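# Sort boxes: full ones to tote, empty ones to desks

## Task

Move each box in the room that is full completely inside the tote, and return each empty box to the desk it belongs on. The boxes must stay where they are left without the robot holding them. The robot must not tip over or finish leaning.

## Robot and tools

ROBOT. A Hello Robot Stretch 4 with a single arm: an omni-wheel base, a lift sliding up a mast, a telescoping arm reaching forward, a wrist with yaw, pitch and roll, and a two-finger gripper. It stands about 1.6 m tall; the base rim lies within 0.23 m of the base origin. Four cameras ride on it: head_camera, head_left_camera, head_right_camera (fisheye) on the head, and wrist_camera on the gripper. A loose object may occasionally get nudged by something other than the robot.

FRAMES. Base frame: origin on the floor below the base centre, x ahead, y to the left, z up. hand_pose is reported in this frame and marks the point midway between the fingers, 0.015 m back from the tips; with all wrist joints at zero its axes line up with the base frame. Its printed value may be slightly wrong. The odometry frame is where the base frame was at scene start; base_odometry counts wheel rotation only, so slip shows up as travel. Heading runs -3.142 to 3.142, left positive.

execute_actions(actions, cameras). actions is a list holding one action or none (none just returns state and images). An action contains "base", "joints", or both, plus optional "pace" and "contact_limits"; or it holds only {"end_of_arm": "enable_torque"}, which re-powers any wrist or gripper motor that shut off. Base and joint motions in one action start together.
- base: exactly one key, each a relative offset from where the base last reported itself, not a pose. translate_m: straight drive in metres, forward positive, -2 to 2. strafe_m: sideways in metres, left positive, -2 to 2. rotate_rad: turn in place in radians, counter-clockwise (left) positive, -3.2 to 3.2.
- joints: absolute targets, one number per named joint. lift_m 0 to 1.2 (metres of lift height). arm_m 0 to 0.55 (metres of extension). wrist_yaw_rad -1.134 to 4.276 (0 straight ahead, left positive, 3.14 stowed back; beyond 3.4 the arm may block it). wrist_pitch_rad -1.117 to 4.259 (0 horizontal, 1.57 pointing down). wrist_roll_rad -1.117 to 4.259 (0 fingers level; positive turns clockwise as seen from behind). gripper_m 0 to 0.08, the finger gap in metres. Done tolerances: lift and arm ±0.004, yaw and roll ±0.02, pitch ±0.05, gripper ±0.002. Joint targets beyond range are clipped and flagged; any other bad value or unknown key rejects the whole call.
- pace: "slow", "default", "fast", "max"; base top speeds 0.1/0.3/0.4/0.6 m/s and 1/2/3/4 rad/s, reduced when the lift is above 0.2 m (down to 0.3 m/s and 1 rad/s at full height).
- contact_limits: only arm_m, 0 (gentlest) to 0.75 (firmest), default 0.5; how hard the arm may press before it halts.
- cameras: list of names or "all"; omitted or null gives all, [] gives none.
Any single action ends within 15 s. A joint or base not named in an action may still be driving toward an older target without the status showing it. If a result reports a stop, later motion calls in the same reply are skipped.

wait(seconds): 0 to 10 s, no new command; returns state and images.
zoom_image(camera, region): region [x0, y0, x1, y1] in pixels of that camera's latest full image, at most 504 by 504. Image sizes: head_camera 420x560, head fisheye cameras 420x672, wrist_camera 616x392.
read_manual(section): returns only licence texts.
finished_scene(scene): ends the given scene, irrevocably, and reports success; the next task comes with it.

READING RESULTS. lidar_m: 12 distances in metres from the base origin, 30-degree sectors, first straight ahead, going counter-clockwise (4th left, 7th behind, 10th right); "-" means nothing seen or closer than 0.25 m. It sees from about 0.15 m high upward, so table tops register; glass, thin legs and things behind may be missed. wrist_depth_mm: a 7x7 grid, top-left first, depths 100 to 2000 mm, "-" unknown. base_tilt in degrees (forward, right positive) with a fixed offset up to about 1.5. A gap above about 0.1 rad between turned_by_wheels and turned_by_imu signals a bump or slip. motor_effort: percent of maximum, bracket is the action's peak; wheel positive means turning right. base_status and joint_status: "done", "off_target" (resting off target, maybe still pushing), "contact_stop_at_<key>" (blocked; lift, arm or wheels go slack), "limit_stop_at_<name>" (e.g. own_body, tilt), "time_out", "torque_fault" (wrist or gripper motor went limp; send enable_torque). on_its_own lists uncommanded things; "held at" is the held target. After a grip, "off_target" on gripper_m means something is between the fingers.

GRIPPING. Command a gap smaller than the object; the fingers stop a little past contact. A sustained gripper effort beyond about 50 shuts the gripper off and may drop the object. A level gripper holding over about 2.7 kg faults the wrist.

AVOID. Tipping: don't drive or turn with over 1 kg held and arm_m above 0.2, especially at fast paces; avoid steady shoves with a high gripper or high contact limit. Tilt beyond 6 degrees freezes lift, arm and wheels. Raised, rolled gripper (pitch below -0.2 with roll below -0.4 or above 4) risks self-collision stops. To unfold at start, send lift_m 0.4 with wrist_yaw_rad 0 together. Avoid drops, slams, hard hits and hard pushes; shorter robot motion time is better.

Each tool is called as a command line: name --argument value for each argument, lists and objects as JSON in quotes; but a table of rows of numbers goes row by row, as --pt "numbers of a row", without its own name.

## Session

execute_actions --actions '[]'

Scene clock: 0.00 s.
base_odometry: x=+0.000 y=+0.000 heading=+0.000 (m, m, rad; odometry frame)
turned_by_wheels: +0.000 (rad since the last result)
turned_by_imu: +0.000 (rad since the last result)
base_tilt: forward=-0.3 right=+0.1 (deg)
lidar_m: 1.09 1.79 2.12 0.91 0.74 0.72 0.82 0.82 0.81 0.95 0.99 0.97
base_status: not commanded
joint_positions: lift_m=+0.142 arm_m=-0.002 wrist_yaw_rad=+3.090 wrist_pitch_rad=+0.015 wrist_roll_rad=+0.016 gripper_m=+0.040
joint_status: not commanded
motor_effort: lift_m=+22 arm_m=-1 wrist_yaw_rad=-1 wrist_pitch_rad=-8 wrist_roll_rad=-1 gripper_m=+0 wheel_0=+1 wheel_1=-1 wheel_2=+1 (%)
hand_pose: x=-0.0388 y=+0.0983 z=+0.3166 quat_wxyz=(+0.026, -0.007, +0.008, +1.000) (m; base frame)
wrist_depth_mm: 113 134 1118 931 809 707 640 / 107 135 1060 960 809 715 640 / 112 135 286 946 809 715 640 / 133 166 1118 960 831 715 640 / 1464 1430 1138 960 820 723 654 / 1182 1078 161 976 788 715 654 / 878 - 128 820 113 - 647
pictures: head_camera, head_left_camera, head_right_camera, wrist_camera
camera_calibration (this result's frames):
wrist_camera: T_world_to_cam=[[0.0746827, 0.997198, -0.00429985, -0.0973471], [0.0483577, -0.00792838, -0.998799, 0.374121], [-0.996034, 0.0743851, -0.0488143, 0.120962], [0, 0, 0, 1]] pos_world=[0.109661, 0.0910427, 0.379158]
Images, in order (width x height): head_camera 420x560, head_left_camera 420x672, head_right_camera 420x672, wrist_camera 616x392.

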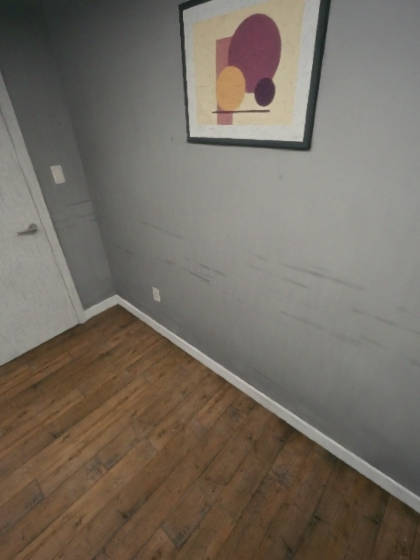

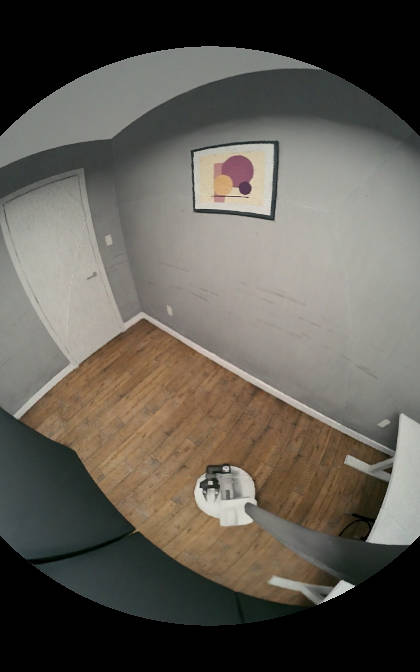

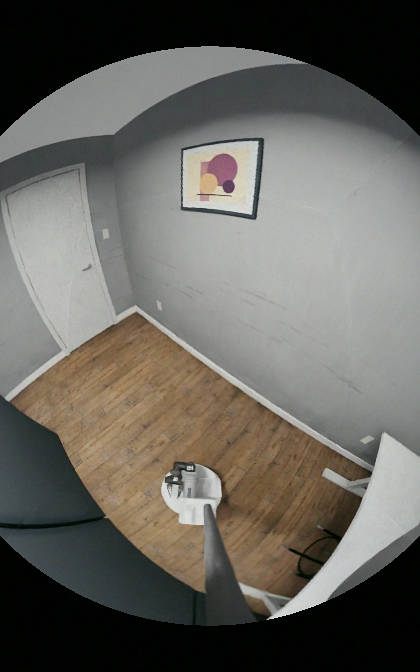

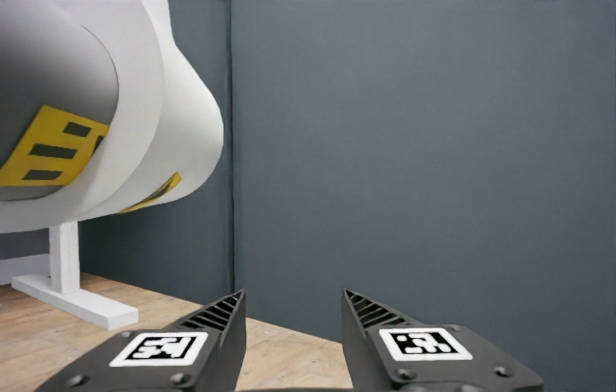

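Look at the desk on the right.

execute_actions --actions '[{"base":{"rotate_rad":-2.0}}]' --cameras '["head_camera","head_left_camera","head_right_camera"]'

Scene clock: 4.17 s.
base_odometry: x=+0.000 y=+0.000 heading=-1.999 (m, m, rad; odometry frame)
turned_by_wheels: -1.999 (rad since the last result)
turned_by_imu: -1.982 (rad since the last result)
base_tilt: forward=-0.2 right=+0.2 (deg)
lidar_m: 0.78 0.97 0.99 0.99 1.14 2.07 2.12 0.84 0.72 0.72 0.85 0.80
base_status: done
joint_positions: lift_m=+0.142 arm_m=-0.002 wrist_yaw_rad=+3.090 wrist_pitch_rad=+0.015 wrist_roll_rad=+0.016 gripper_m=+0.040
joint_status: not commanded
motor_effort: lift_m=+22(22) arm_m=-1(1) wrist_yaw_rad=-1(0) wrist_pitch_rad=-9(7) wrist_roll_rad=+0(1) gripper_m=+0(0) wheel_0=+3(11) wheel_1=+3(13) wheel_2=+3(9) (%)
hand_pose: x=-0.0388 y=+0.0983 z=+0.3166 quat_wxyz=(+0.026, -0.007, +0.008, +1.000) (m; base frame)
wrist_depth_mm: 114 134 - - - - 1863 / 107 134 - - - - 1921 / 112 135 287 - - - 1921 / 133 166 - - - - 1983 / 1008 1397 - - - - 1808 / 1008 1205 160 1182 1078 1160 1160 / 878 - 128 809 113 - 809
pictures: head_camera, head_left_camera, head_right_camera
Images, in order (width x height): head_camera 420x560, head_left_camera 420x672, head_right_camera 420x672.

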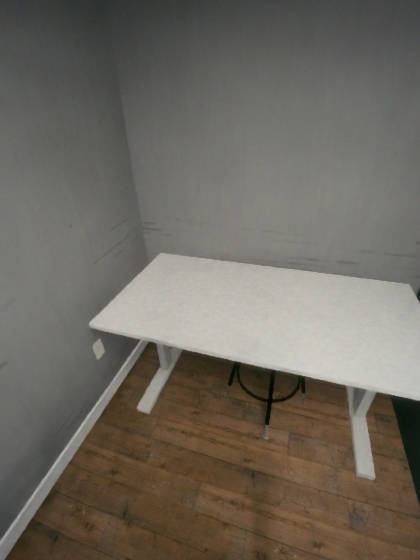

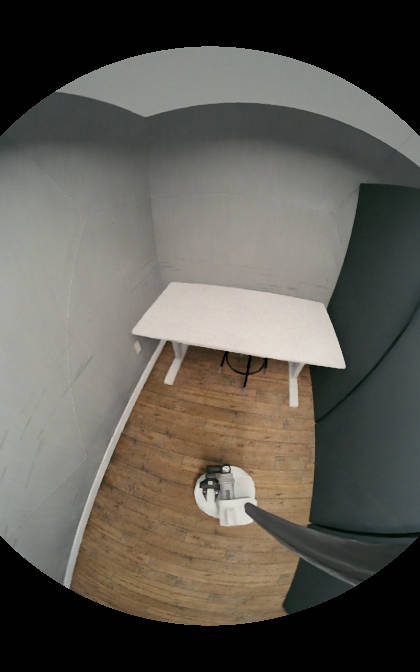

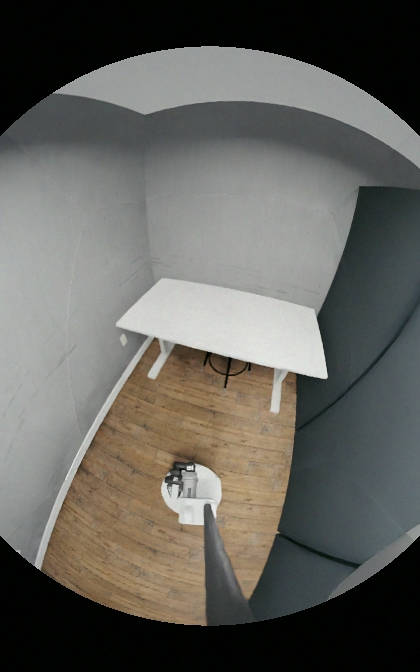

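execute_actions --actions '[{"base":{"rotate_rad":2.88}}]' --cameras '["head_camera","head_left_camera"]'

Scene clock: 8.57 s.
base_odometry: x=+0.000 y=+0.000 heading=+0.880 (m, m, rad; odometry frame)
turned_by_wheels: +2.879 (rad since the last result)
turned_by_imu: +2.855 (rad since the last result)
base_tilt: forward=-0.3 right=+0.2 (deg)
lidar_m: 2.12 1.03 0.74 0.73 0.76 0.85 0.79 0.83 1.01 0.98 1.03 1.43
base_status: done
joint_positions: lift_m=+0.142 arm_m=-0.002 wrist_yaw_rad=+3.090 wrist_pitch_rad=+0.015 wrist_roll_rad=+0.016 gripper_m=+0.040
joint_status: not commanded
motor_effort: lift_m=+22(22) arm_m=-2(2) wrist_yaw_rad=+0(0) wrist_pitch_rad=-7(8) wrist_roll_rad=-1(0) gripper_m=+0(0) wheel_0=-5(10) wheel_1=-5(12) wheel_2=-3(12) (%)
hand_pose: x=-0.0387 y=+0.0983 z=+0.3166 quat_wxyz=(+0.026, -0.007, +0.008, +1.000) (m; base frame)
wrist_depth_mm: 113 134 1708 1756 1756 1138 917 / 107 134 1182 1229 1281 1205 917 / 112 135 286 1808 1756 1281 917 / 133 166 1756 1756 1756 1281 904 / 1537 1708 1756 1808 1756 1281 917 / 1182 1182 160 1182 1060 1078 904 / 878 - 128 820 113 - 809
pictures: head_camera, head_left_camera
Images, in order (width x height): head_camera 420x560, head_left_camera 420x672.

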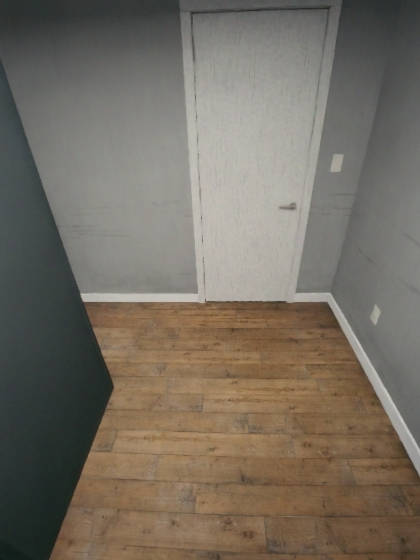

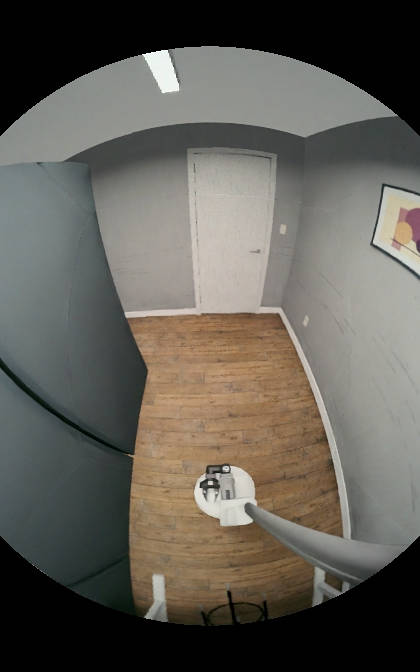

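execute_actions --actions '[{"base":{"translate_m":1.58}}]' --cameras '[]'

execute_actions --actions '[{"base":{"rotate_rad":1.57}}]' --cameras '["head_camera","head_left_camera"]'

Scene clock: 16.63 s.
base_odometry: x=+1.006 y=+1.218 heading=+0.880 (m, m, rad; odometry frame)
turned_by_wheels: +0.001 (rad since the last result)
turned_by_imu: +0.004 (rad since the last result)
base_tilt: forward=-0.2 right=+0.2 (deg)
lidar_m: 0.52 0.55 0.83 2.26 0.80 1.01 2.86 1.43 1.06 1.01 0.70 0.56
base_status: done
joint_positions: lift_m=+0.142 arm_m=-0.002 wrist_yaw_rad=+3.090 wrist_pitch_rad=+0.015 wrist_roll_rad=+0.016 gripper_m=+0.040
joint_status: not commanded
motor_effort: lift_m=+22(22) arm_m=-2(2) wrist_yaw_rad=+0(0) wrist_pitch_rad=-8(7) wrist_roll_rad=+0(0) gripper_m=+0(0) wheel_0=+4(9) wheel_1=+5(8) wheel_2=-3(11) (%)
hand_pose: x=-0.0387 y=+0.0983 z=+0.3166 quat_wxyz=(+0.026, -0.007, +0.008, +1.000) (m; base frame)
wrist_depth_mm: 114 134 - - - 1205 854 / 107 135 - - - 1229 854 / 112 135 286 - - 1229 866 / 133 166 - - - 1205 866 / 1808 - - - 1863 1229 854 / 1205 1205 161 1182 1078 1098 854 / 878 - 128 820 113 - 809
pictures: none
No camera images: the call's "cameras" was empty. Leave "cameras" out to get every camera's image.

Scene clock: 18.70 s.
base_odometry: x=+1.006 y=+1.218 heading=+2.449 (m, m, rad; odometry frame)
turned_by_wheels: +1.569 (rad since the last result)
turned_by_imu: +1.556 (rad since the last result)
base_tilt: forward=-0.3 right=+0.2 (deg)
lidar_m: 2.44 0.81 1.02 2.39 1.40 1.06 1.01 0.70 0.56 0.53 0.55 0.84
base_status: done
joint_positions: lift_m=+0.142 arm_m=-0.002 wrist_yaw_rad=+3.090 wrist_pitch_rad=+0.015 wrist_roll_rad=+0.016 gripper_m=+0.040
joint_status: not commanded
motor_effort: lift_m=+22(22) arm_m=-2(2) wrist_yaw_rad=-1(0) wrist_pitch_rad=-8(6) wrist_roll_rad=+0(0) gripper_m=+1(0) wheel_0=-6(10) wheel_1=-6(10) wheel_2=-4(9) (%)
hand_pose: x=-0.0387 y=+0.0983 z=+0.3166 quat_wxyz=(+0.026, -0.007, +0.008, +1.000) (m; base frame)
wrist_depth_mm: 113 134 1138 1138 1160 1182 1205 / 107 134 1138 1160 1182 1182 1205 / 112 135 287 1160 1182 1205 1205 / 133 166 1138 1182 1182 1205 1205 / 1078 1160 1160 1160 1182 1205 1229 / 1008 1138 160 1182 1078 1160 1160 / 878 - 128 820 113 - 809
pictures: head_camera, head_left_camera
Images, in order (width x height): head_camera 420x560, head_left_camera 420x672.

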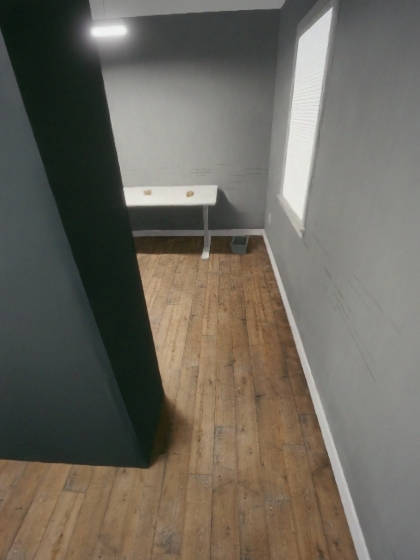

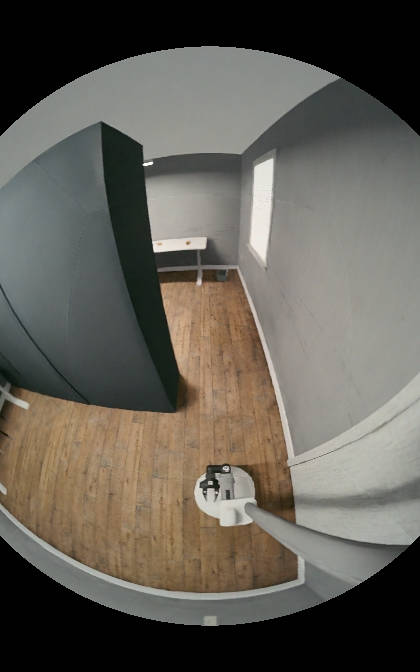

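execute_actions --actions '[{"base":{"strafe_m":-0.08}}]' --cameras '[]'

execute_actions --actions '[{"base":{"translate_m":1.8}}]' --cameras '["head_camera","head_left_camera","head_right_camera"]'

Scene clock: 21.23 s.
base_odometry: x=+1.057 y=+1.279 heading=+2.449 (m, m, rad; odometry frame)
turned_by_wheels: +0.000 (rad since the last result)
turned_by_imu: +0.000 (rad since the last result)
base_tilt: forward=-0.2 right=+0.2 (deg)
lidar_m: 2.09 0.85 1.00 2.47 1.40 1.07 1.03 0.65 0.46 0.44 0.45 0.71
base_status: done
joint_positions: lift_m=+0.142 arm_m=-0.002 wrist_yaw_rad=+3.090 wrist_pitch_rad=+0.015 wrist_roll_rad=+0.016 gripper_m=+0.040
joint_status: not commanded
motor_effort: lift_m=+22(22) arm_m=-2(2) wrist_yaw_rad=+0(1) wrist_pitch_rad=-6(6) wrist_roll_rad=+0(0) gripper_m=+1(0) wheel_0=+4(13) wheel_1=-5(15) wheel_2=+0(1) (%)
hand_pose: x=-0.0387 y=+0.0983 z=+0.3166 quat_wxyz=(+0.026, -0.007, +0.008, +1.000) (m; base frame)
wrist_depth_mm: 114 134 1138 1138 1138 1182 1182 / 107 134 1160 1160 1160 1182 1205 / 112 135 287 1138 1182 1205 1205 / 133 166 1138 1160 1182 1205 1205 / 960 1160 1160 1205 1205 1229 1205 / 931 1138 160 1160 1078 1160 1182 / 831 - 128 809 113 - 809
pictures: none
No camera images: the call's "cameras" was empty. Leave "cameras" out to get every camera's image.

Scene clock: 28.73 s.
base_odometry: x=-0.329 y=+2.428 heading=+2.449 (m, m, rad; odometry frame)
turned_by_wheels: +0.001 (rad since the last result)
turned_by_imu: +0.005 (rad since the last result)
base_tilt: forward=-0.2 right=+0.1 (deg)
lidar_m: 1.14 1.16 1.69 2.27 0.89 0.76 1.78 0.77 0.55 0.50 0.54 0.74
base_status: done
joint_positions: lift_m=+0.142 arm_m=-0.002 wrist_yaw_rad=+3.090 wrist_pitch_rad=+0.015 wrist_roll_rad=+0.016 gripper_m=+0.040
joint_status: not commanded
motor_effort: lift_m=+22(21) arm_m=-2(2) wrist_yaw_rad=+0(0) wrist_pitch_rad=-7(7) wrist_roll_rad=+0(0) gripper_m=+0(0) wheel_0=+5(9) wheel_1=+4(12) wheel_2=-3(12) (%)
hand_pose: x=-0.0387 y=+0.0983 z=+0.3166 quat_wxyz=(+0.026, -0.007, +0.008, +1.000) (m; base frame)
wrist_depth_mm: 113 134 - - 1205 1255 1281 / 107 134 - - 1205 820 1255 / 112 135 287 - 1205 820 1281 / 133 166 - - 1182 1255 1255 / 1042 1618 - - 1255 1255 1281 / 1008 1182 161 1182 904 831 931 / 878 - 128 820 113 - 809
pictures: head_camera, head_left_camera, head_right_camera
Images, in order (width x height): head_camera 420x560, head_left_camera 420x672, head_right_camera 420x672.

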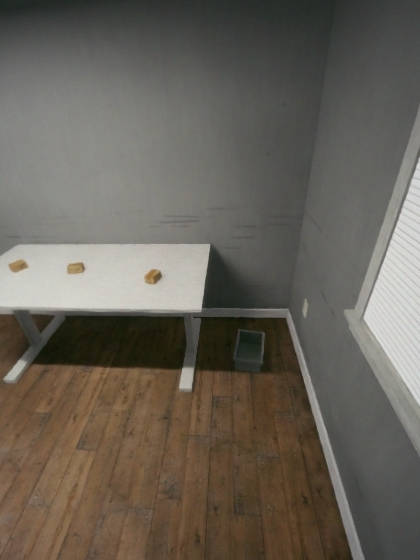

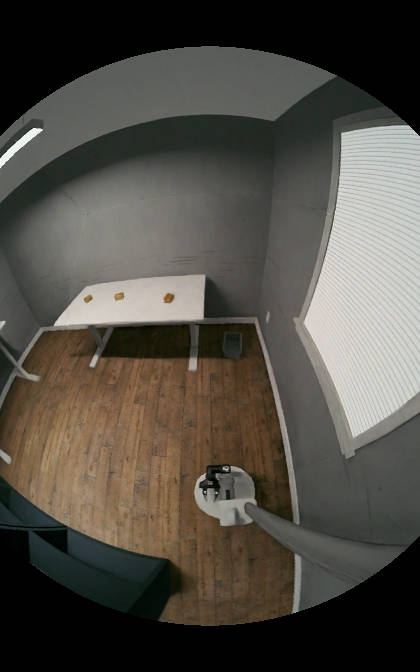

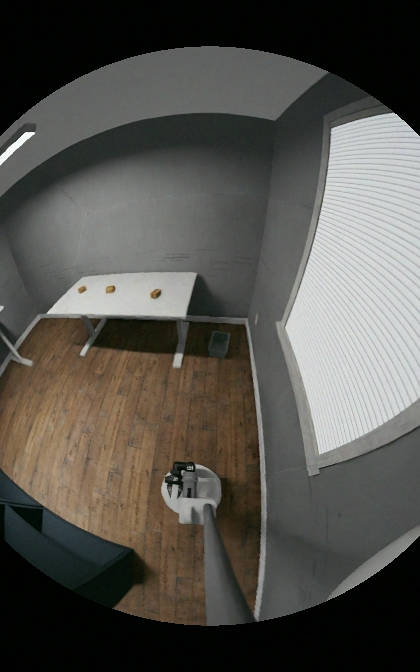

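execute_actions --actions '[{"base":{"translate_m":0.72},"joints":{"lift_m":0.5,"wrist_yaw_rad":0}}]' --cameras '[]'

execute_actions --actions '[{"base":{"strafe_m":0.46},"joints":{"lift_m":0.9,"wrist_pitch_rad":1.57,"wrist_roll_rad":0,"gripper_m":0.08}}]' --cameras '["head_camera"]'

Scene clock: 36.13 s.
base_odometry: x=-0.883 y=+2.887 heading=+2.450 (m, m, rad; odometry frame)
turned_by_wheels: +0.001 (rad since the last result)
turned_by_imu: +0.002 (rad since the last result)
base_tilt: forward=-0.3 right=+0.1 (deg)
lidar_m: 0.41 0.42 0.62 2.37 1.87 1.42 1.76 0.74 0.54 0.52 0.55 0.63
base_status: done
joint_positions: lift_m=+0.500 arm_m=-0.002 wrist_yaw_rad=+0.000 wrist_pitch_rad=+0.015 wrist_roll_rad=+0.016 gripper_m=+0.040
joint_status: all done
motor_effort: lift_m=+24(25) arm_m=-2(2) wrist_yaw_rad=-1(6) wrist_pitch_rad=-6(6) wrist_roll_rad=+0(1) gripper_m=+0(1) wheel_0=+4(10) wheel_1=+6(11) wheel_2=-3(14) (%)
hand_pose: x=+0.3818 y=-0.0874 z=+0.6748 quat_wxyz=(+1.000, +0.008, +0.008, +0.000) (m; base frame)
wrist_depth_mm: 976 960 960 960 960 960 750 / 976 976 976 976 960 960 750 / 976 976 976 976 960 976 750 / 325 831 976 991 991 976 750 / 521 976 976 976 991 991 759 / 991 597 161 991 991 991 750 / 1008 - 128 1008 113 - 732
pictures: none
No camera images: the call's "cameras" was empty. Leave "cameras" out to get every camera's image.

Scene clock: 39.00 s.
base_odometry: x=-1.176 y=+2.533 heading=+2.450 (m, m, rad; odometry frame)
turned_by_wheels: +0.000 (rad since the last result)
turned_by_imu: +0.000 (rad since the last result)
base_tilt: forward=-0.3 right=+0.1 (deg)
lidar_m: 0.41 0.45 0.63 1.92 1.87 1.39 1.34 1.42 1.01 0.97 0.85 0.42
base_status: done
joint_positions: lift_m=+0.900 arm_m=-0.002 wrist_yaw_rad=+0.000 wrist_pitch_rad=+1.570 wrist_roll_rad=+0.000 gripper_m=+0.080
joint_status: all done
motor_effort: lift_m=+24(26) arm_m=-2(2) wrist_yaw_rad=+0(1) wrist_pitch_rad=+0(5) wrist_roll_rad=-1(2) gripper_m=+2(1) wheel_0=-2(12) wheel_1=+4(14) wheel_2=-1(1) (%)
hand_pose: x=+0.1693 y=-0.0874 z=+0.8653 quat_wxyz=(+0.707, +0.000, +0.707, +0.000) (m; base frame)
wrist_depth_mm: 1008 1008 1008 1008 1025 1025 1025 / 1008 991 1008 1008 1025 1042 1042 / 991 1008 1008 1025 1025 1042 1060 / 1025 1025 1008 1042 1042 1042 1060 / 1008 1008 809 809 1042 1060 1060 / 1025 809 809 809 1042 1025 1060 / - 114 809 820 1060 - -
pictures: head_camera
Images, in order (width x height): head_camera 420x560.

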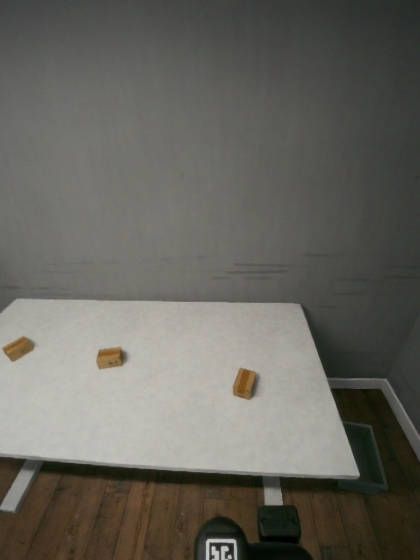

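execute_actions --actions '[{"joints":{"arm_m":0.46,"lift_m":0.88}}]' --cameras '["wrist_camera"]'

Scene clock: 42.60 s.
base_odometry: x=-1.176 y=+2.533 heading=+2.450 (m, m, rad; odometry frame)
turned_by_wheels: +0.000 (rad since the last result)
turned_by_imu: +0.000 (rad since the last result)
base_tilt: forward=-0.3 right=+0.2 (deg)
lidar_m: 0.41 0.44 0.65 1.91 1.87 1.39 1.32 1.40 1.01 0.97 0.88 0.43
base_status: not commanded
joint_positions: lift_m=+0.880 arm_m=+0.459 wrist_yaw_rad=+0.000 wrist_pitch_rad=+1.570 wrist_roll_rad=+0.000 gripper_m=+0.080
joint_status: all done
motor_effort: lift_m=+18(22) arm_m=+5(7) wrist_yaw_rad=-1(1) wrist_pitch_rad=+1(1) wrist_roll_rad=+0(1) gripper_m=+2(3) wheel_0=-2(3) wheel_1=+4(4) wheel_2=-1(0) (%)
hand_pose: x=+0.6303 y=-0.0874 z=+0.8458 quat_wxyz=(+0.707, +0.000, +0.707, +0.000) (m; base frame)
wrist_depth_mm: 263 265 267 270 271 273 276 / 264 267 268 271 272 274 277 / 266 267 268 222 273 277 278 / 266 270 270 223 274 278 279 / 270 270 272 224 276 278 282 / 268 270 273 276 277 279 282 / - 114 276 277 278 - -
pictures: wrist_camera
camera_calibration (this result's frames):
wrist_camera: T_world_to_cam=[[0.0117471, -0.999665, 0.023066, -0.117909], [-0.999411, -0.0109938, 0.0325183, 0.656724], [-0.0322538, -0.0234344, -0.999205, 1.01486], [0, 0, 0, 1]] pos_world=[0.690455, -0.0868668, 0.995413]
Images, in order (width x height): wrist_camera 616x392.

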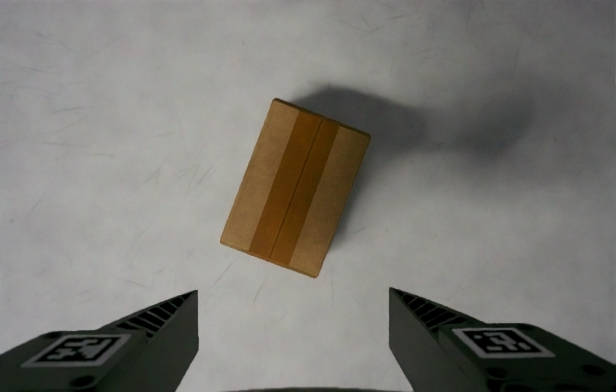

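execute_actions --actions '[{"joints":{"arm_m":0.51,"lift_m":0.83,"wrist_roll_rad":0.355}}]' --cameras '["wrist_camera"]'

Scene clock: 45.67 s.
base_odometry: x=-1.176 y=+2.533 heading=+2.450 (m, m, rad; odometry frame)
turned_by_wheels: +0.000 (rad since the last result)
turned_by_imu: +0.000 (rad since the last result)
base_tilt: forward=-0.3 right=+0.2 (deg)
lidar_m: 0.41 0.45 0.63 1.92 1.87 1.39 1.35 1.39 1.01 0.97 0.84 0.44
base_status: not commanded
joint_positions: lift_m=+0.830 arm_m=+0.509 wrist_yaw_rad=+0.000 wrist_pitch_rad=+1.570 wrist_roll_rad=+0.355 gripper_m=+0.080
joint_status: all done
motor_effort: lift_m=+18(20) arm_m=+4(5) wrist_yaw_rad=-1(1) wrist_pitch_rad=+1(2) wrist_roll_rad=+1(4) gripper_m=+2(2) wheel_0=-2(2) wheel_1=+3(3) wheel_2=+0(0) (%)
hand_pose: x=+0.6802 y=-0.0874 z=+0.7958 quat_wxyz=(+0.696, +0.125, +0.696, -0.125) (m; base frame)
wrist_depth_mm: 214 216 218 220 222 223 224 / 216 217 219 220 222 224 225 / 216 218 220 221 223 224 226 / 218 219 220 221 224 226 228 / 219 220 221 173 224 227 229 / 220 220 173 174 176 228 229 / - 114 174 175 226 - -
pictures: wrist_camera
camera_calibration (this result's frames):
wrist_camera: T_world_to_cam=[[-0.336064, -0.941562, 0.0228211, 0.124526], [-0.941052, 0.336675, 0.0327361, 0.698791], [-0.0385064, -0.0104744, -0.999203, 0.971891], [0, 0, 0, 1]] pos_world=[0.736871, -0.107837, 0.945399]
Images, in order (width x height): wrist_camera 616x392.

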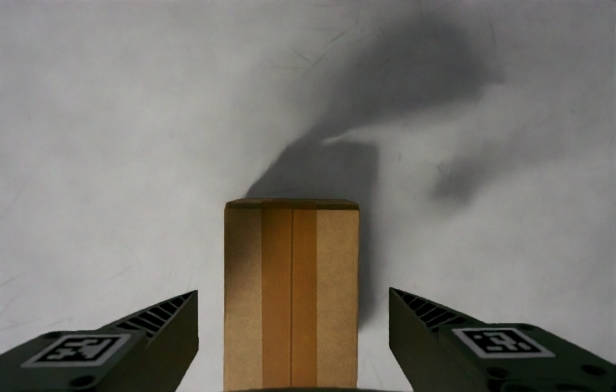

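execute_actions --actions '[{"joints":{"lift_m":0.787},"pace":"slow"}]' --cameras '[]'

execute_actions --actions '[{"joints":{"gripper_m":0.03}}]' --cameras '[]'

execute_actions --actions '[{"joints":{"lift_m":0.9}}]' --cameras '[]'

execute_actions --actions '[{"joints":{"wrist_roll_rad":0,"wrist_pitch_rad":0,"arm_m":0.0}}]' --cameras '["wrist_camera","head_camera"]'

Scene clock: 48.77 s.
base_odometry: x=-1.176 y=+2.533 heading=+2.450 (m, m, rad; odometry frame)
turned_by_wheels: +0.000 (rad since the last result)
turned_by_imu: +0.000 (rad since the last result)
base_tilt: forward=-0.3 right=+0.1 (deg)
lidar_m: 0.41 0.44 0.64 1.92 1.87 1.38 1.35 1.41 1.01 0.97 0.88 0.43
base_status: not commanded
joint_positions: lift_m=+0.787 arm_m=+0.509 wrist_yaw_rad=+0.000 wrist_pitch_rad=+1.570 wrist_roll_rad=+0.355 gripper_m=+0.080
joint_status: all done
motor_effort: lift_m=+18(20) arm_m=+5(5) wrist_yaw_rad=-1(1) wrist_pitch_rad=+0(1) wrist_roll_rad=+1(1) gripper_m=+2(2) wheel_0=-2(2) wheel_1=+3(4) wheel_2=+0(0) (%)
hand_pose: x=+0.6802 y=-0.0874 z=+0.7528 quat_wxyz=(+0.696, +0.125, +0.696, -0.125) (m; base frame)
wrist_depth_mm: 173 175 176 176 178 179 180 / 174 175 176 178 179 180 181 / 174 176 177 178 180 181 181 / 175 177 178 179 181 182 183 / 176 177 129 129 181 182 183 / 177 177 129 130 140 183 185 / - 114 130 131 132 - -
pictures: none
No camera images: the call's "cameras" was empty. Leave "cameras" out to get every camera's image.

Scene clock: 49.77 s.
base_odometry: x=-1.176 y=+2.533 heading=+2.450 (m, m, rad; odometry frame)
turned_by_wheels: +0.000 (rad since the last result)
turned_by_imu: +0.000 (rad since the last result)
base_tilt: forward=-0.3 right=+0.1 (deg)
lidar_m: 0.41 0.44 0.63 1.93 1.88 1.38 1.35 1.42 1.02 0.97 0.85 0.43
base_status: not commanded
joint_positions: lift_m=+0.787 arm_m=+0.509 wrist_yaw_rad=+0.000 wrist_pitch_rad=+1.570 wrist_roll_rad=+0.355 gripper_m=+0.059
joint_status: gripper_m off_target (ended at +0.059, target +0.030)
on_its_own: gripper_m is held at +0.053, not at your +0.030, by its contact guard: the fingers met something
motor_effort: lift_m=+18(19) arm_m=+5(5) wrist_yaw_rad=-2(1) wrist_pitch_rad=+0(2) wrist_roll_rad=+1(1) gripper_m=-40(45) wheel_0=-2(3) wheel_1=+3(3) wheel_2=+0(0) (%)
hand_pose: x=+0.6802 y=-0.0874 z=+0.7528 quat_wxyz=(+0.696, +0.125, +0.696, -0.125) (m; base frame)
wrist_depth_mm: 173 174 176 177 178 179 180 / 173 175 176 178 179 180 181 / 175 176 177 179 180 181 182 / 175 176 178 179 180 182 183 / 176 177 129 130 181 183 183 / 177 178 129 130 132 183 185 / 177 - 129 131 131 - -
pictures: none
No camera images: the call's "cameras" was empty. Leave "cameras" out to get every camera's image.

Scene clock: 51.27 s.
base_odometry: x=-1.176 y=+2.533 heading=+2.450 (m, m, rad; odometry frame)
turned_by_wheels: +0.000 (rad since the last result)
turned_by_imu: +0.000 (rad since the last result)
base_tilt: forward=-0.2 right=+0.1 (deg)
lidar_m: 0.41 0.44 0.64 1.92 1.86 1.40 1.34 1.40 1.01 0.96 0.89 0.44
base_status: not commanded
joint_positions: lift_m=+0.900 arm_m=+0.509 wrist_yaw_rad=+0.000 wrist_pitch_rad=+1.570 wrist_roll_rad=+0.355 gripper_m=+0.059
joint_status: all done
on_its_own: gripper_m is held at +0.053, not at your +0.030, by its contact guard: the fingers met something
motor_effort: lift_m=+25(26) arm_m=+5(5) wrist_yaw_rad=-1(1) wrist_pitch_rad=+1(1) wrist_roll_rad=+0(0) gripper_m=-40(40) wheel_0=-2(2) wheel_1=+4(3) wheel_2=+0(0) (%)
hand_pose: x=+0.6802 y=-0.0874 z=+0.8652 quat_wxyz=(+0.696, +0.125, +0.696, -0.125) (m; base frame)
wrist_depth_mm: 282 285 286 287 290 293 294 / 283 286 287 290 293 294 294 / 283 286 287 290 293 296 297 / 286 289 289 291 294 297 297 / 287 289 129 130 296 298 300 / 289 291 129 130 132 298 303 / 290 - 130 131 131 - 301
pictures: none
No camera images: the call's "cameras" was empty. Leave "cameras" out to get every camera's image.

Scene clock: 53.83 s.
base_odometry: x=-1.176 y=+2.533 heading=+2.450 (m, m, rad; odometry frame)
turned_by_wheels: +0.000 (rad since the last result)
turned_by_imu: +0.000 (rad since the last result)
base_tilt: forward=-0.2 right=+0.2 (deg)
lidar_m: 0.40 0.43 0.65 1.91 1.85 1.38 1.35 1.43 1.02 0.95 0.87 0.44
base_status: not commanded
joint_positions: lift_m=+0.900 arm_m=+0.001 wrist_yaw_rad=+0.000 wrist_pitch_rad=+0.005 wrist_roll_rad=+0.000 gripper_m=+0.059
joint_status: all done
on_its_own: gripper_m is held at +0.053, not at your +0.030, by its contact guard: the fingers met something
motor_effort: lift_m=+25(25) arm_m=-5(6) wrist_yaw_rad=+0(0) wrist_pitch_rad=-15(15) wrist_roll_rad=-1(6) gripper_m=-40(40) wheel_0=-2(2) wheel_1=+3(4) wheel_2=+0(0) (%)
hand_pose: x=+0.3844 y=-0.0875 z=+1.0769 quat_wxyz=(+1.000, +0.000, +0.002, +0.000) (m; base frame)
wrist_depth_mm: 991 991 976 991 976 991 976 / 991 991 991 976 991 991 976 / 991 976 976 991 991 991 991 / 991 991 991 991 1008 1008 1008 / 1008 1008 129 129 991 1008 991 / 1008 991 129 130 132 1008 1008 / 946 - 130 131 131 - 1008
pictures: head_camera, wrist_camera
camera_calibration (this result's frames):
wrist_camera: T_world_to_cam=[[-0.0231643, -0.999667, 0.0114086, -0.094413], [-0.0383729, -0.0105142, -0.999208, 1.14513], [0.998995, -0.0235837, -0.0381166, -0.19354], [0, 0, 0, 1]] pos_world=[0.235101, -0.0869058, 1.13792]
Images, in order (width x height): head_camera 420x560, wrist_camera 616x392.

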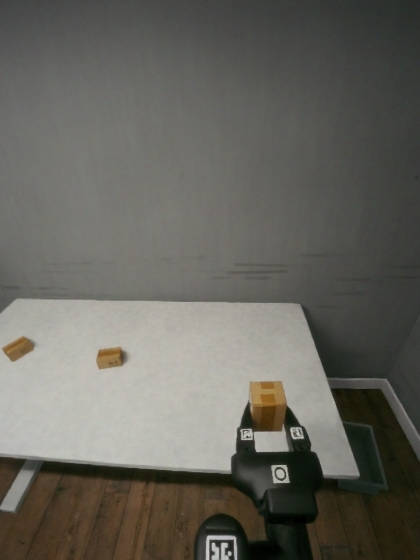

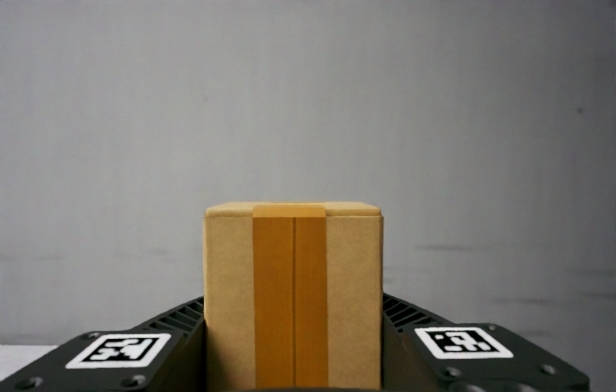

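execute_actions --actions '[{"base":{"strafe_m":-0.6}}]' --cameras '[]'

execute_actions --actions '[{"base":{"translate_m":0.1},"joints":{"lift_m":0.35,"wrist_pitch_rad":1.57,"wrist_roll_rad":1.57,"arm_m":0.3}}]' --cameras '["wrist_camera","head_camera"]'

Scene clock: 60.63 s.
base_odometry: x=-0.794 y=+2.995 heading=+2.450 (m, m, rad; odometry frame)
turned_by_wheels: +0.000 (rad since the last result)
turned_by_imu: +0.000 (rad since the last result)
base_tilt: forward=-0.4 right=+0.1 (deg)
lidar_m: 0.57 0.47 0.59 2.52 1.90 1.49 1.47 0.52 0.40 0.37 0.39 0.65
base_status: done
joint_positions: lift_m=+0.900 arm_m=+0.001 wrist_yaw_rad=+0.000 wrist_pitch_rad=+0.005 wrist_roll_rad=+0.000 gripper_m=+0.059
joint_status: not commanded
on_its_own: gripper_m is held at +0.053, not at your +0.030, by its contact guard: the fingers met something
motor_effort: lift_m=+25(25) arm_m=-5(5) wrist_yaw_rad=-1(1) wrist_pitch_rad=-16(15) wrist_roll_rad=-1(1) gripper_m=-40(40) wheel_0=+4(13) wheel_1=-5(14) wheel_2=+0(1) (%)
hand_pose: x=+0.3844 y=-0.0874 z=+1.0769 quat_wxyz=(+1.000, +0.000, +0.002, +0.000) (m; base frame)
wrist_depth_mm: 960 946 960 960 960 798 539 / 976 960 960 976 976 798 539 / 976 976 976 976 960 788 535 / 960 976 976 976 976 778 535 / 976 976 129 129 976 778 530 / 991 991 129 130 132 723 530 / 946 - 130 131 131 - 496
pictures: none
No camera images: the call's "cameras" was empty. Leave "cameras" out to get every camera's image.

Scene clock: 63.73 s.
base_odometry: x=-0.871 y=+3.058 heading=+2.451 (m, m, rad; odometry frame)
turned_by_wheels: +0.001 (rad since the last result)
turned_by_imu: +0.001 (rad since the last result)
base_tilt: forward=-0.3 right=+0.2 (deg)
lidar_m: 0.51 0.37 0.43 1.43 2.03 1.58 1.47 0.55 0.38 0.37 0.40 0.48
base_status: done
joint_positions: lift_m=+0.350 arm_m=+0.299 wrist_yaw_rad=+0.000 wrist_pitch_rad=+1.570 wrist_roll_rad=+1.570 gripper_m=+0.059
joint_status: all done
on_its_own: gripper_m is held at +0.053, not at your +0.030, by its contact guard: the fingers met something
motor_effort: lift_m=+20(26) arm_m=+4(5) wrist_yaw_rad=+0(1) wrist_pitch_rad=+2(7) wrist_roll_rad=+1(3) gripper_m=-40(41) wheel_0=+4(10) wheel_1=+5(11) wheel_2=-2(15) (%)
hand_pose: x=+0.4703 y=-0.0874 z=+0.3157 quat_wxyz=(+0.501, +0.500, +0.500, -0.499) (m; base frame)
wrist_depth_mm: 449 452 452 459 462 462 466 / 452 455 459 459 462 462 469 / 407 452 459 462 462 469 473 / 452 459 459 342 466 473 473 / 455 459 129 129 469 473 427 / 392 439 129 130 132 473 415 / 404 - 130 131 131 - 375
pictures: head_camera, wrist_camera
camera_calibration (this result's frames):
wrist_camera: T_world_to_cam=[[-0.999671, -0.0128034, 0.0222214, 0.45839], [-0.0120575, 0.99937, 0.0333833, 0.13777], [-0.0226348, 0.0331044, -0.999196, 0.480421], [0, 0, 0, 1]] pos_world=[0.470775, -0.147719, 0.465249]
Images, in order (width x height): head_camera 420x560, wrist_camera 616x392.

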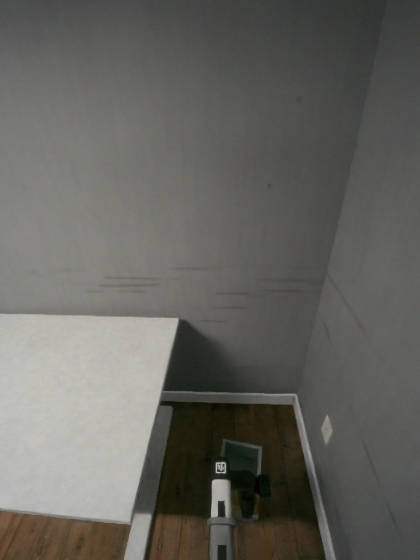

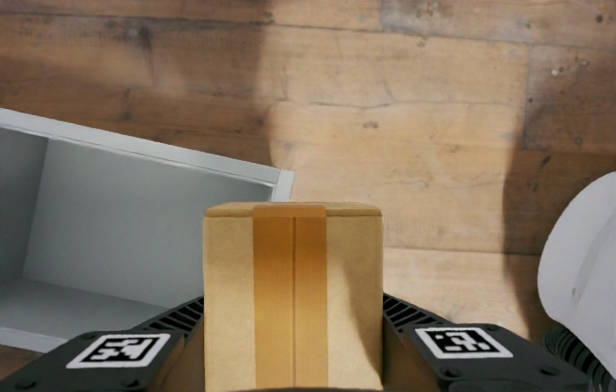

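execute_actions --actions '[{"base":{"strafe_m":-0.014},"joints":{"wrist_roll_rad":1.78,"arm_m":0.53,"lift_m":0.24}}]' --cameras '["wrist_camera","head_camera"]'

Scene clock: 67.83 s.
base_odometry: x=-0.862 y=+3.069 heading=+2.451 (m, m, rad; odometry frame)
turned_by_wheels: +0.000 (rad since the last result)
turned_by_imu: +0.000 (rad since the last result)
base_tilt: forward=-0.3 right=+0.1 (deg)
lidar_m: 0.49 0.38 0.44 1.41 2.06 1.58 1.45 0.51 0.39 0.34 0.38 0.51
base_status: done
joint_positions: lift_m=+0.240 arm_m=+0.529 wrist_yaw_rad=+0.000 wrist_pitch_rad=+1.570 wrist_roll_rad=+1.780 gripper_m=+0.059
joint_status: all done
on_its_own: gripper_m is held at +0.053, not at your +0.030, by its contact guard: the fingers met something
motor_effort: lift_m=+19(20) arm_m=+5(5) wrist_yaw_rad=-2(0) wrist_pitch_rad=+3(0) wrist_roll_rad=+0(6) gripper_m=-40(41) wheel_0=+5(11) wheel_1=-5(11) wheel_2=+0(3) (%)
hand_pose: x=+0.7003 y=-0.0874 z=+0.2057 quat_wxyz=(+0.445, +0.550, +0.445, -0.549) (m; base frame)
wrist_depth_mm: 338 342 343 345 349 349 353 / 340 343 345 347 349 353 355 / 343 345 229 230 232 282 279 / 343 347 273 347 349 353 297 / 347 349 129 129 353 355 297 / 349 351 129 130 132 357 297 / 351 - 130 130 131 - 282
pictures: head_camera, wrist_camera
camera_calibration (this result's frames):
wrist_camera: T_world_to_cam=[[-0.980375, 0.195906, 0.0220372, 0.695564], [0.196569, 0.979914, 0.0335978, -0.003635], [-0.0150126, 0.0372703, -0.999192, 0.370767], [0, 0, 0, 1]] pos_world=[0.688194, -0.146522, 0.355261]
Images, in order (width x height): head_camera 420x560, wrist_camera 616x392.

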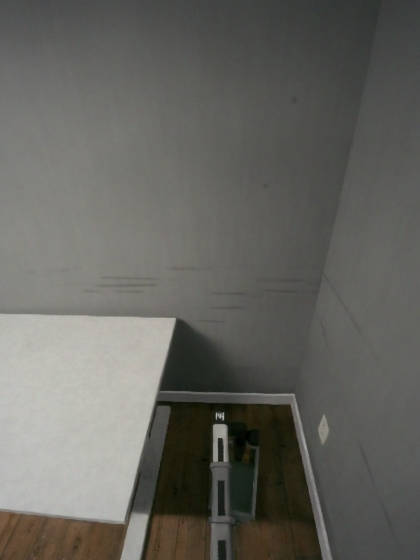

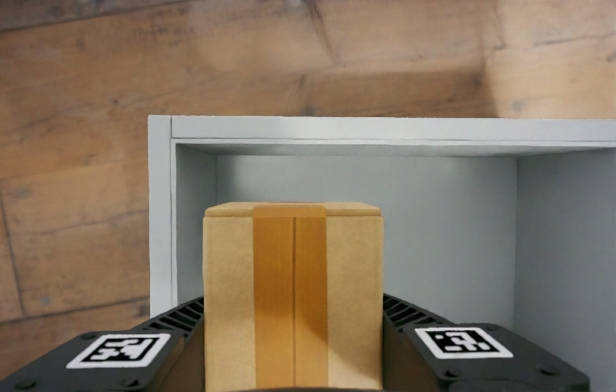

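execute_actions --actions '[{"joints":{"lift_m":0.083},"pace":"slow"}]' --cameras '["wrist_camera"]'

execute_actions --actions '[{"joints":{"gripper_m":0.07}}]' --cameras '[]'

execute_actions --actions '[{"joints":{"lift_m":0.16}}]' --cameras '["wrist_camera"]'

Scene clock: 71.93 s.
base_odometry: x=-0.862 y=+3.069 heading=+2.451 (m, m, rad; odometry frame)
turned_by_wheels: +0.000 (rad since the last result)
turned_by_imu: +0.000 (rad since the last result)
base_tilt: forward=-0.3 right=+0.1 (deg)
lidar_m: 0.49 0.37 0.44 1.44 2.05 1.56 1.45 0.51 0.39 0.36 0.39 0.52
base_status: not commanded
joint_positions: lift_m=+0.083 arm_m=+0.529 wrist_yaw_rad=+0.000 wrist_pitch_rad=+1.570 wrist_roll_rad=+1.780 gripper_m=+0.059
joint_status: all done
on_its_own: gripper_m is held at +0.053, not at your +0.030, by its contact guard: the fingers met something
motor_effort: lift_m=+19(19) arm_m=+5(5) wrist_yaw_rad=-1(2) wrist_pitch_rad=+2(1) wrist_roll_rad=+0(0) gripper_m=-40(40) wheel_0=+4(4) wheel_1=-5(5) wheel_2=+0(0) (%)
hand_pose: x=+0.7003 y=-0.0874 z=+0.0487 quat_wxyz=(+0.445, +0.550, +0.445, -0.549) (m; base frame)
wrist_depth_mm: - - - - - - - / - - - - - - - / 115 156 189 190 191 191 193 / 115 168 190 190 192 193 195 / 115 168 129 129 193 195 195 / 115 156 129 130 132 195 197 / - - 130 131 131 - -
pictures: wrist_camera
camera_calibration (this result's frames):
wrist_camera: T_world_to_cam=[[-0.980363, 0.19596, 0.0220842, 0.699004], [0.196625, 0.979903, 0.0335884, 0.00160343], [-0.0150584, 0.0372711, -0.999192, 0.213925], [0, 0, 0, 1]] pos_world=[0.688184, -0.146521, 0.198261]
Images, in order (width x height): wrist_camera 616x392.

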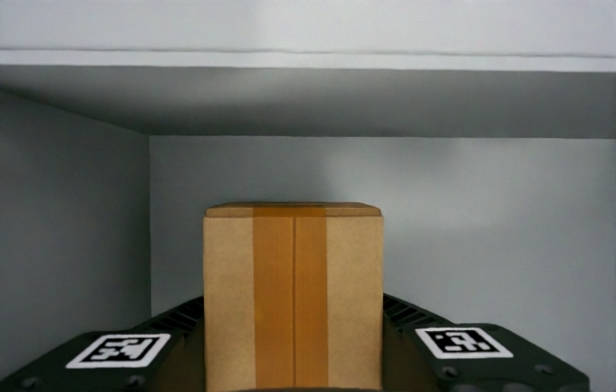

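Scene clock: 72.70 s.
base_odometry: x=-0.862 y=+3.069 heading=+2.451 (m, m, rad; odometry frame)
turned_by_wheels: +0.000 (rad since the last result)
turned_by_imu: +0.000 (rad since the last result)
base_tilt: forward=-0.2 right=+0.1 (deg)
lidar_m: 0.50 0.40 0.45 1.42 2.04 1.57 1.41 0.50 0.38 0.36 0.39 0.51
base_status: not commanded
joint_positions: lift_m=+0.083 arm_m=+0.529 wrist_yaw_rad=+0.000 wrist_pitch_rad=+1.570 wrist_roll_rad=+1.780 gripper_m=+0.070
joint_status: all done
motor_effort: lift_m=+19(19) arm_m=+4(5) wrist_yaw_rad=-1(0) wrist_pitch_rad=+3(2) wrist_roll_rad=+0(0) gripper_m=+2(35) wheel_0=+4(5) wheel_1=-5(5) wheel_2=+0(0) (%)
hand_pose: x=+0.7003 y=-0.0874 z=+0.0487 quat_wxyz=(+0.445, +0.550, +0.445, -0.549) (m; base frame)
wrist_depth_mm: - - - - - - - / - - - - - - - / 115 155 189 190 191 193 194 / 115 167 190 191 193 195 195 / 115 167 142 142 195 195 196 / 115 145 142 143 144 196 198 / - 101 143 144 144 - -
pictures: none
No camera images: the call's "cameras" was empty. Leave "cameras" out to get every camera's image.

Scene clock: 74.00 s.
base_odometry: x=-0.862 y=+3.069 heading=+2.451 (m, m, rad; odometry frame)
turned_by_wheels: +0.000 (rad since the last result)
turned_by_imu: +0.000 (rad since the last result)
base_tilt: forward=-0.3 right=+0.1 (deg)
lidar_m: 0.50 0.39 0.44 1.43 2.03 1.58 1.42 0.51 0.37 0.36 0.39 0.48
base_status: not commanded
joint_positions: lift_m=+0.160 arm_m=+0.529 wrist_yaw_rad=+0.000 wrist_pitch_rad=+1.570 wrist_roll_rad=+1.780 gripper_m=+0.070
joint_status: all done
motor_effort: lift_m=+24(26) arm_m=+4(5) wrist_yaw_rad=-1(1) wrist_pitch_rad=-2(1) wrist_roll_rad=+0(0) gripper_m=+2(2) wheel_0=+5(5) wheel_1=-5(5) wheel_2=+0(0) (%)
hand_pose: x=+0.7003 y=-0.0874 z=+0.1253 quat_wxyz=(+0.445, +0.550, +0.445, -0.549) (m; base frame)
wrist_depth_mm: 262 264 265 267 268 270 272 / 264 148 148 150 268 272 273 / 264 155 208 206 204 202 236 / 267 167 266 267 270 272 273 / 268 167 268 220 272 274 274 / 270 151 220 221 272 274 277 / 271 101 271 273 154 - -
pictures: wrist_camera
camera_calibration (this result's frames):
wrist_camera: T_world_to_cam=[[-0.980361, 0.195969, 0.0220843, 0.697314], [0.196634, 0.979901, 0.0335884, -0.000978111], [-0.0150582, 0.0372713, -0.999192, 0.290505], [0, 0, 0, 1]] pos_world=[0.688186, -0.146521, 0.274903]
Images, in order (width x height): wrist_camera 616x392.

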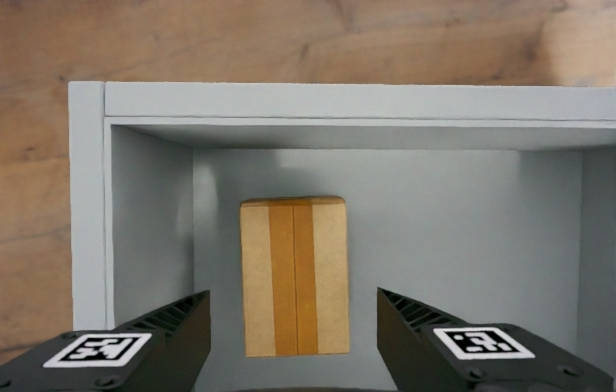

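execute_actions --actions '[{"joints":{"arm_m":0.465,"gripper_m":0}}]' --cameras '[]'

execute_actions --actions '[{"joints":{"lift_m":0.095}}]' --cameras '[]'

execute_actions --actions '[{"joints":{"arm_m":0.522},"contact_limits":{"arm_m":0.2},"pace":"slow"}]' --cameras '["wrist_camera"]'

Scene clock: 77.00 s.
base_odometry: x=-0.862 y=+3.069 heading=+2.451 (m, m, rad; odometry frame)
turned_by_wheels: +0.000 (rad since the last result)
turned_by_imu: +0.000 (rad since the last result)
base_tilt: forward=-0.2 right=+0.1 (deg)
lidar_m: 0.49 0.38 0.43 1.42 2.05 1.57 1.42 0.53 0.39 0.36 0.36 0.50
base_status: not commanded
joint_positions: lift_m=+0.160 arm_m=+0.466 wrist_yaw_rad=+0.000 wrist_pitch_rad=+1.570 wrist_roll_rad=+1.780 gripper_m=+0.000
joint_status: all done
motor_effort: lift_m=+24(24) arm_m=-5(4) wrist_yaw_rad=+0(0) wrist_pitch_rad=+0(1) wrist_roll_rad=+1(0) gripper_m=-1(5) wheel_0=+5(4) wheel_1=-5(5) wheel_2=+0(0) (%)
hand_pose: x=+0.6369 y=-0.0874 z=+0.1253 quat_wxyz=(+0.445, +0.550, +0.445, -0.549) (m; base frame)
wrist_depth_mm: 263 264 265 266 270 270 272 / 264 266 267 268 271 272 273 / 147 148 150 151 151 153 164 / 206 266 267 270 271 271 208 / 206 218 219 270 272 273 209 / 206 220 220 145 273 274 208 / 206 270 - - - 276 208
pictures: none
No camera images: the call's "cameras" was empty. Leave "cameras" out to get every camera's image.

Scene clock: 78.20 s.
base_odometry: x=-0.862 y=+3.069 heading=+2.451 (m, m, rad; odometry frame)
turned_by_wheels: +0.000 (rad since the last result)
turned_by_imu: +0.000 (rad since the last result)
base_tilt: forward=-0.2 right=+0.1 (deg)
lidar_m: 0.49 0.39 0.43 1.44 2.03 1.57 1.45 0.51 0.37 0.34 0.39 0.50
base_status: not commanded
joint_positions: lift_m=+0.095 arm_m=+0.466 wrist_yaw_rad=+0.000 wrist_pitch_rad=+1.570 wrist_roll_rad=+1.780 gripper_m=+0.000
joint_status: all done
motor_effort: lift_m=+19(24) arm_m=-5(5) wrist_yaw_rad=+0(0) wrist_pitch_rad=+3(0) wrist_roll_rad=+0(1) gripper_m=-2(2) wheel_0=+4(4) wheel_1=-5(5) wheel_2=+0(0) (%)
hand_pose: x=+0.6369 y=-0.0874 z=+0.0608 quat_wxyz=(+0.445, +0.550, +0.445, -0.549) (m; base frame)
wrist_depth_mm: 200 201 202 204 205 206 206 / - - - - - - - / 148 154 151 148 146 143 - / 200 202 202 204 206 207 205 / 187 153 182 206 206 208 206 / 187 153 154 144 208 209 206 / 187 154 - - - 211 207
pictures: none
No camera images: the call's "cameras" was empty. Leave "cameras" out to get every camera's image.

Scene clock: 80.00 s.
base_odometry: x=-0.862 y=+3.069 heading=+2.451 (m, m, rad; odometry frame)
turned_by_wheels: +0.000 (rad since the last result)
turned_by_imu: +0.000 (rad since the last result)
base_tilt: forward=-0.3 right=+0.1 (deg)
lidar_m: 0.50 0.38 0.44 1.43 2.04 1.58 1.46 0.51 0.39 0.36 0.38 0.49
base_status: not commanded
joint_positions: lift_m=+0.095 arm_m=+0.521 wrist_yaw_rad=+0.000 wrist_pitch_rad=+1.570 wrist_roll_rad=+1.780 gripper_m=+0.000
joint_status: all done
motor_effort: lift_m=+19(19) arm_m=+5(5) wrist_yaw_rad=+1(1) wrist_pitch_rad=+1(2) wrist_roll_rad=+0(1) gripper_m=-2(2) wheel_0=+5(5) wheel_1=-5(5) wheel_2=+0(0) (%)
contact_limits: arm_m 0.2
hand_pose: x=+0.6921 y=-0.0874 z=+0.0608 quat_wxyz=(+0.445, +0.550, +0.445, -0.549) (m; base frame)
wrist_depth_mm: - 200 202 203 204 206 - / - - - - - - - / 121 162 190 189 186 185 184 / 121 187 202 204 205 206 208 / 122 153 153 205 206 208 209 / 121 154 154 144 207 209 211 / 122 154 - - - 211 211
pictures: wrist_camera
camera_calibration (this result's frames):
wrist_camera: T_world_to_cam=[[-0.980262, 0.196393, 0.0227316, 0.690582], [0.19708, 0.979816, 0.0334584, 0.00250469], [-0.0157018, 0.037278, -0.999182, 0.226307], [0, 0, 0, 1]] pos_world=[0.680011, -0.146516, 0.21034]
Images, in order (width x height): wrist_camera 616x392.

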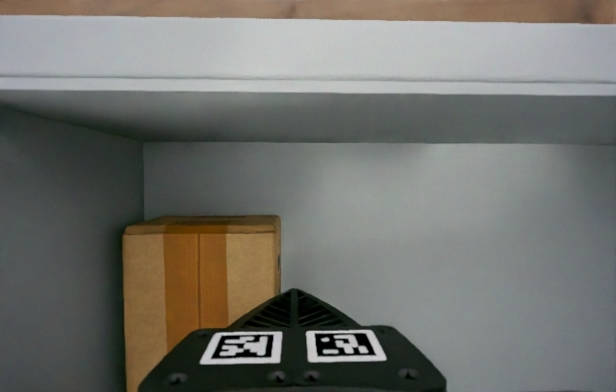

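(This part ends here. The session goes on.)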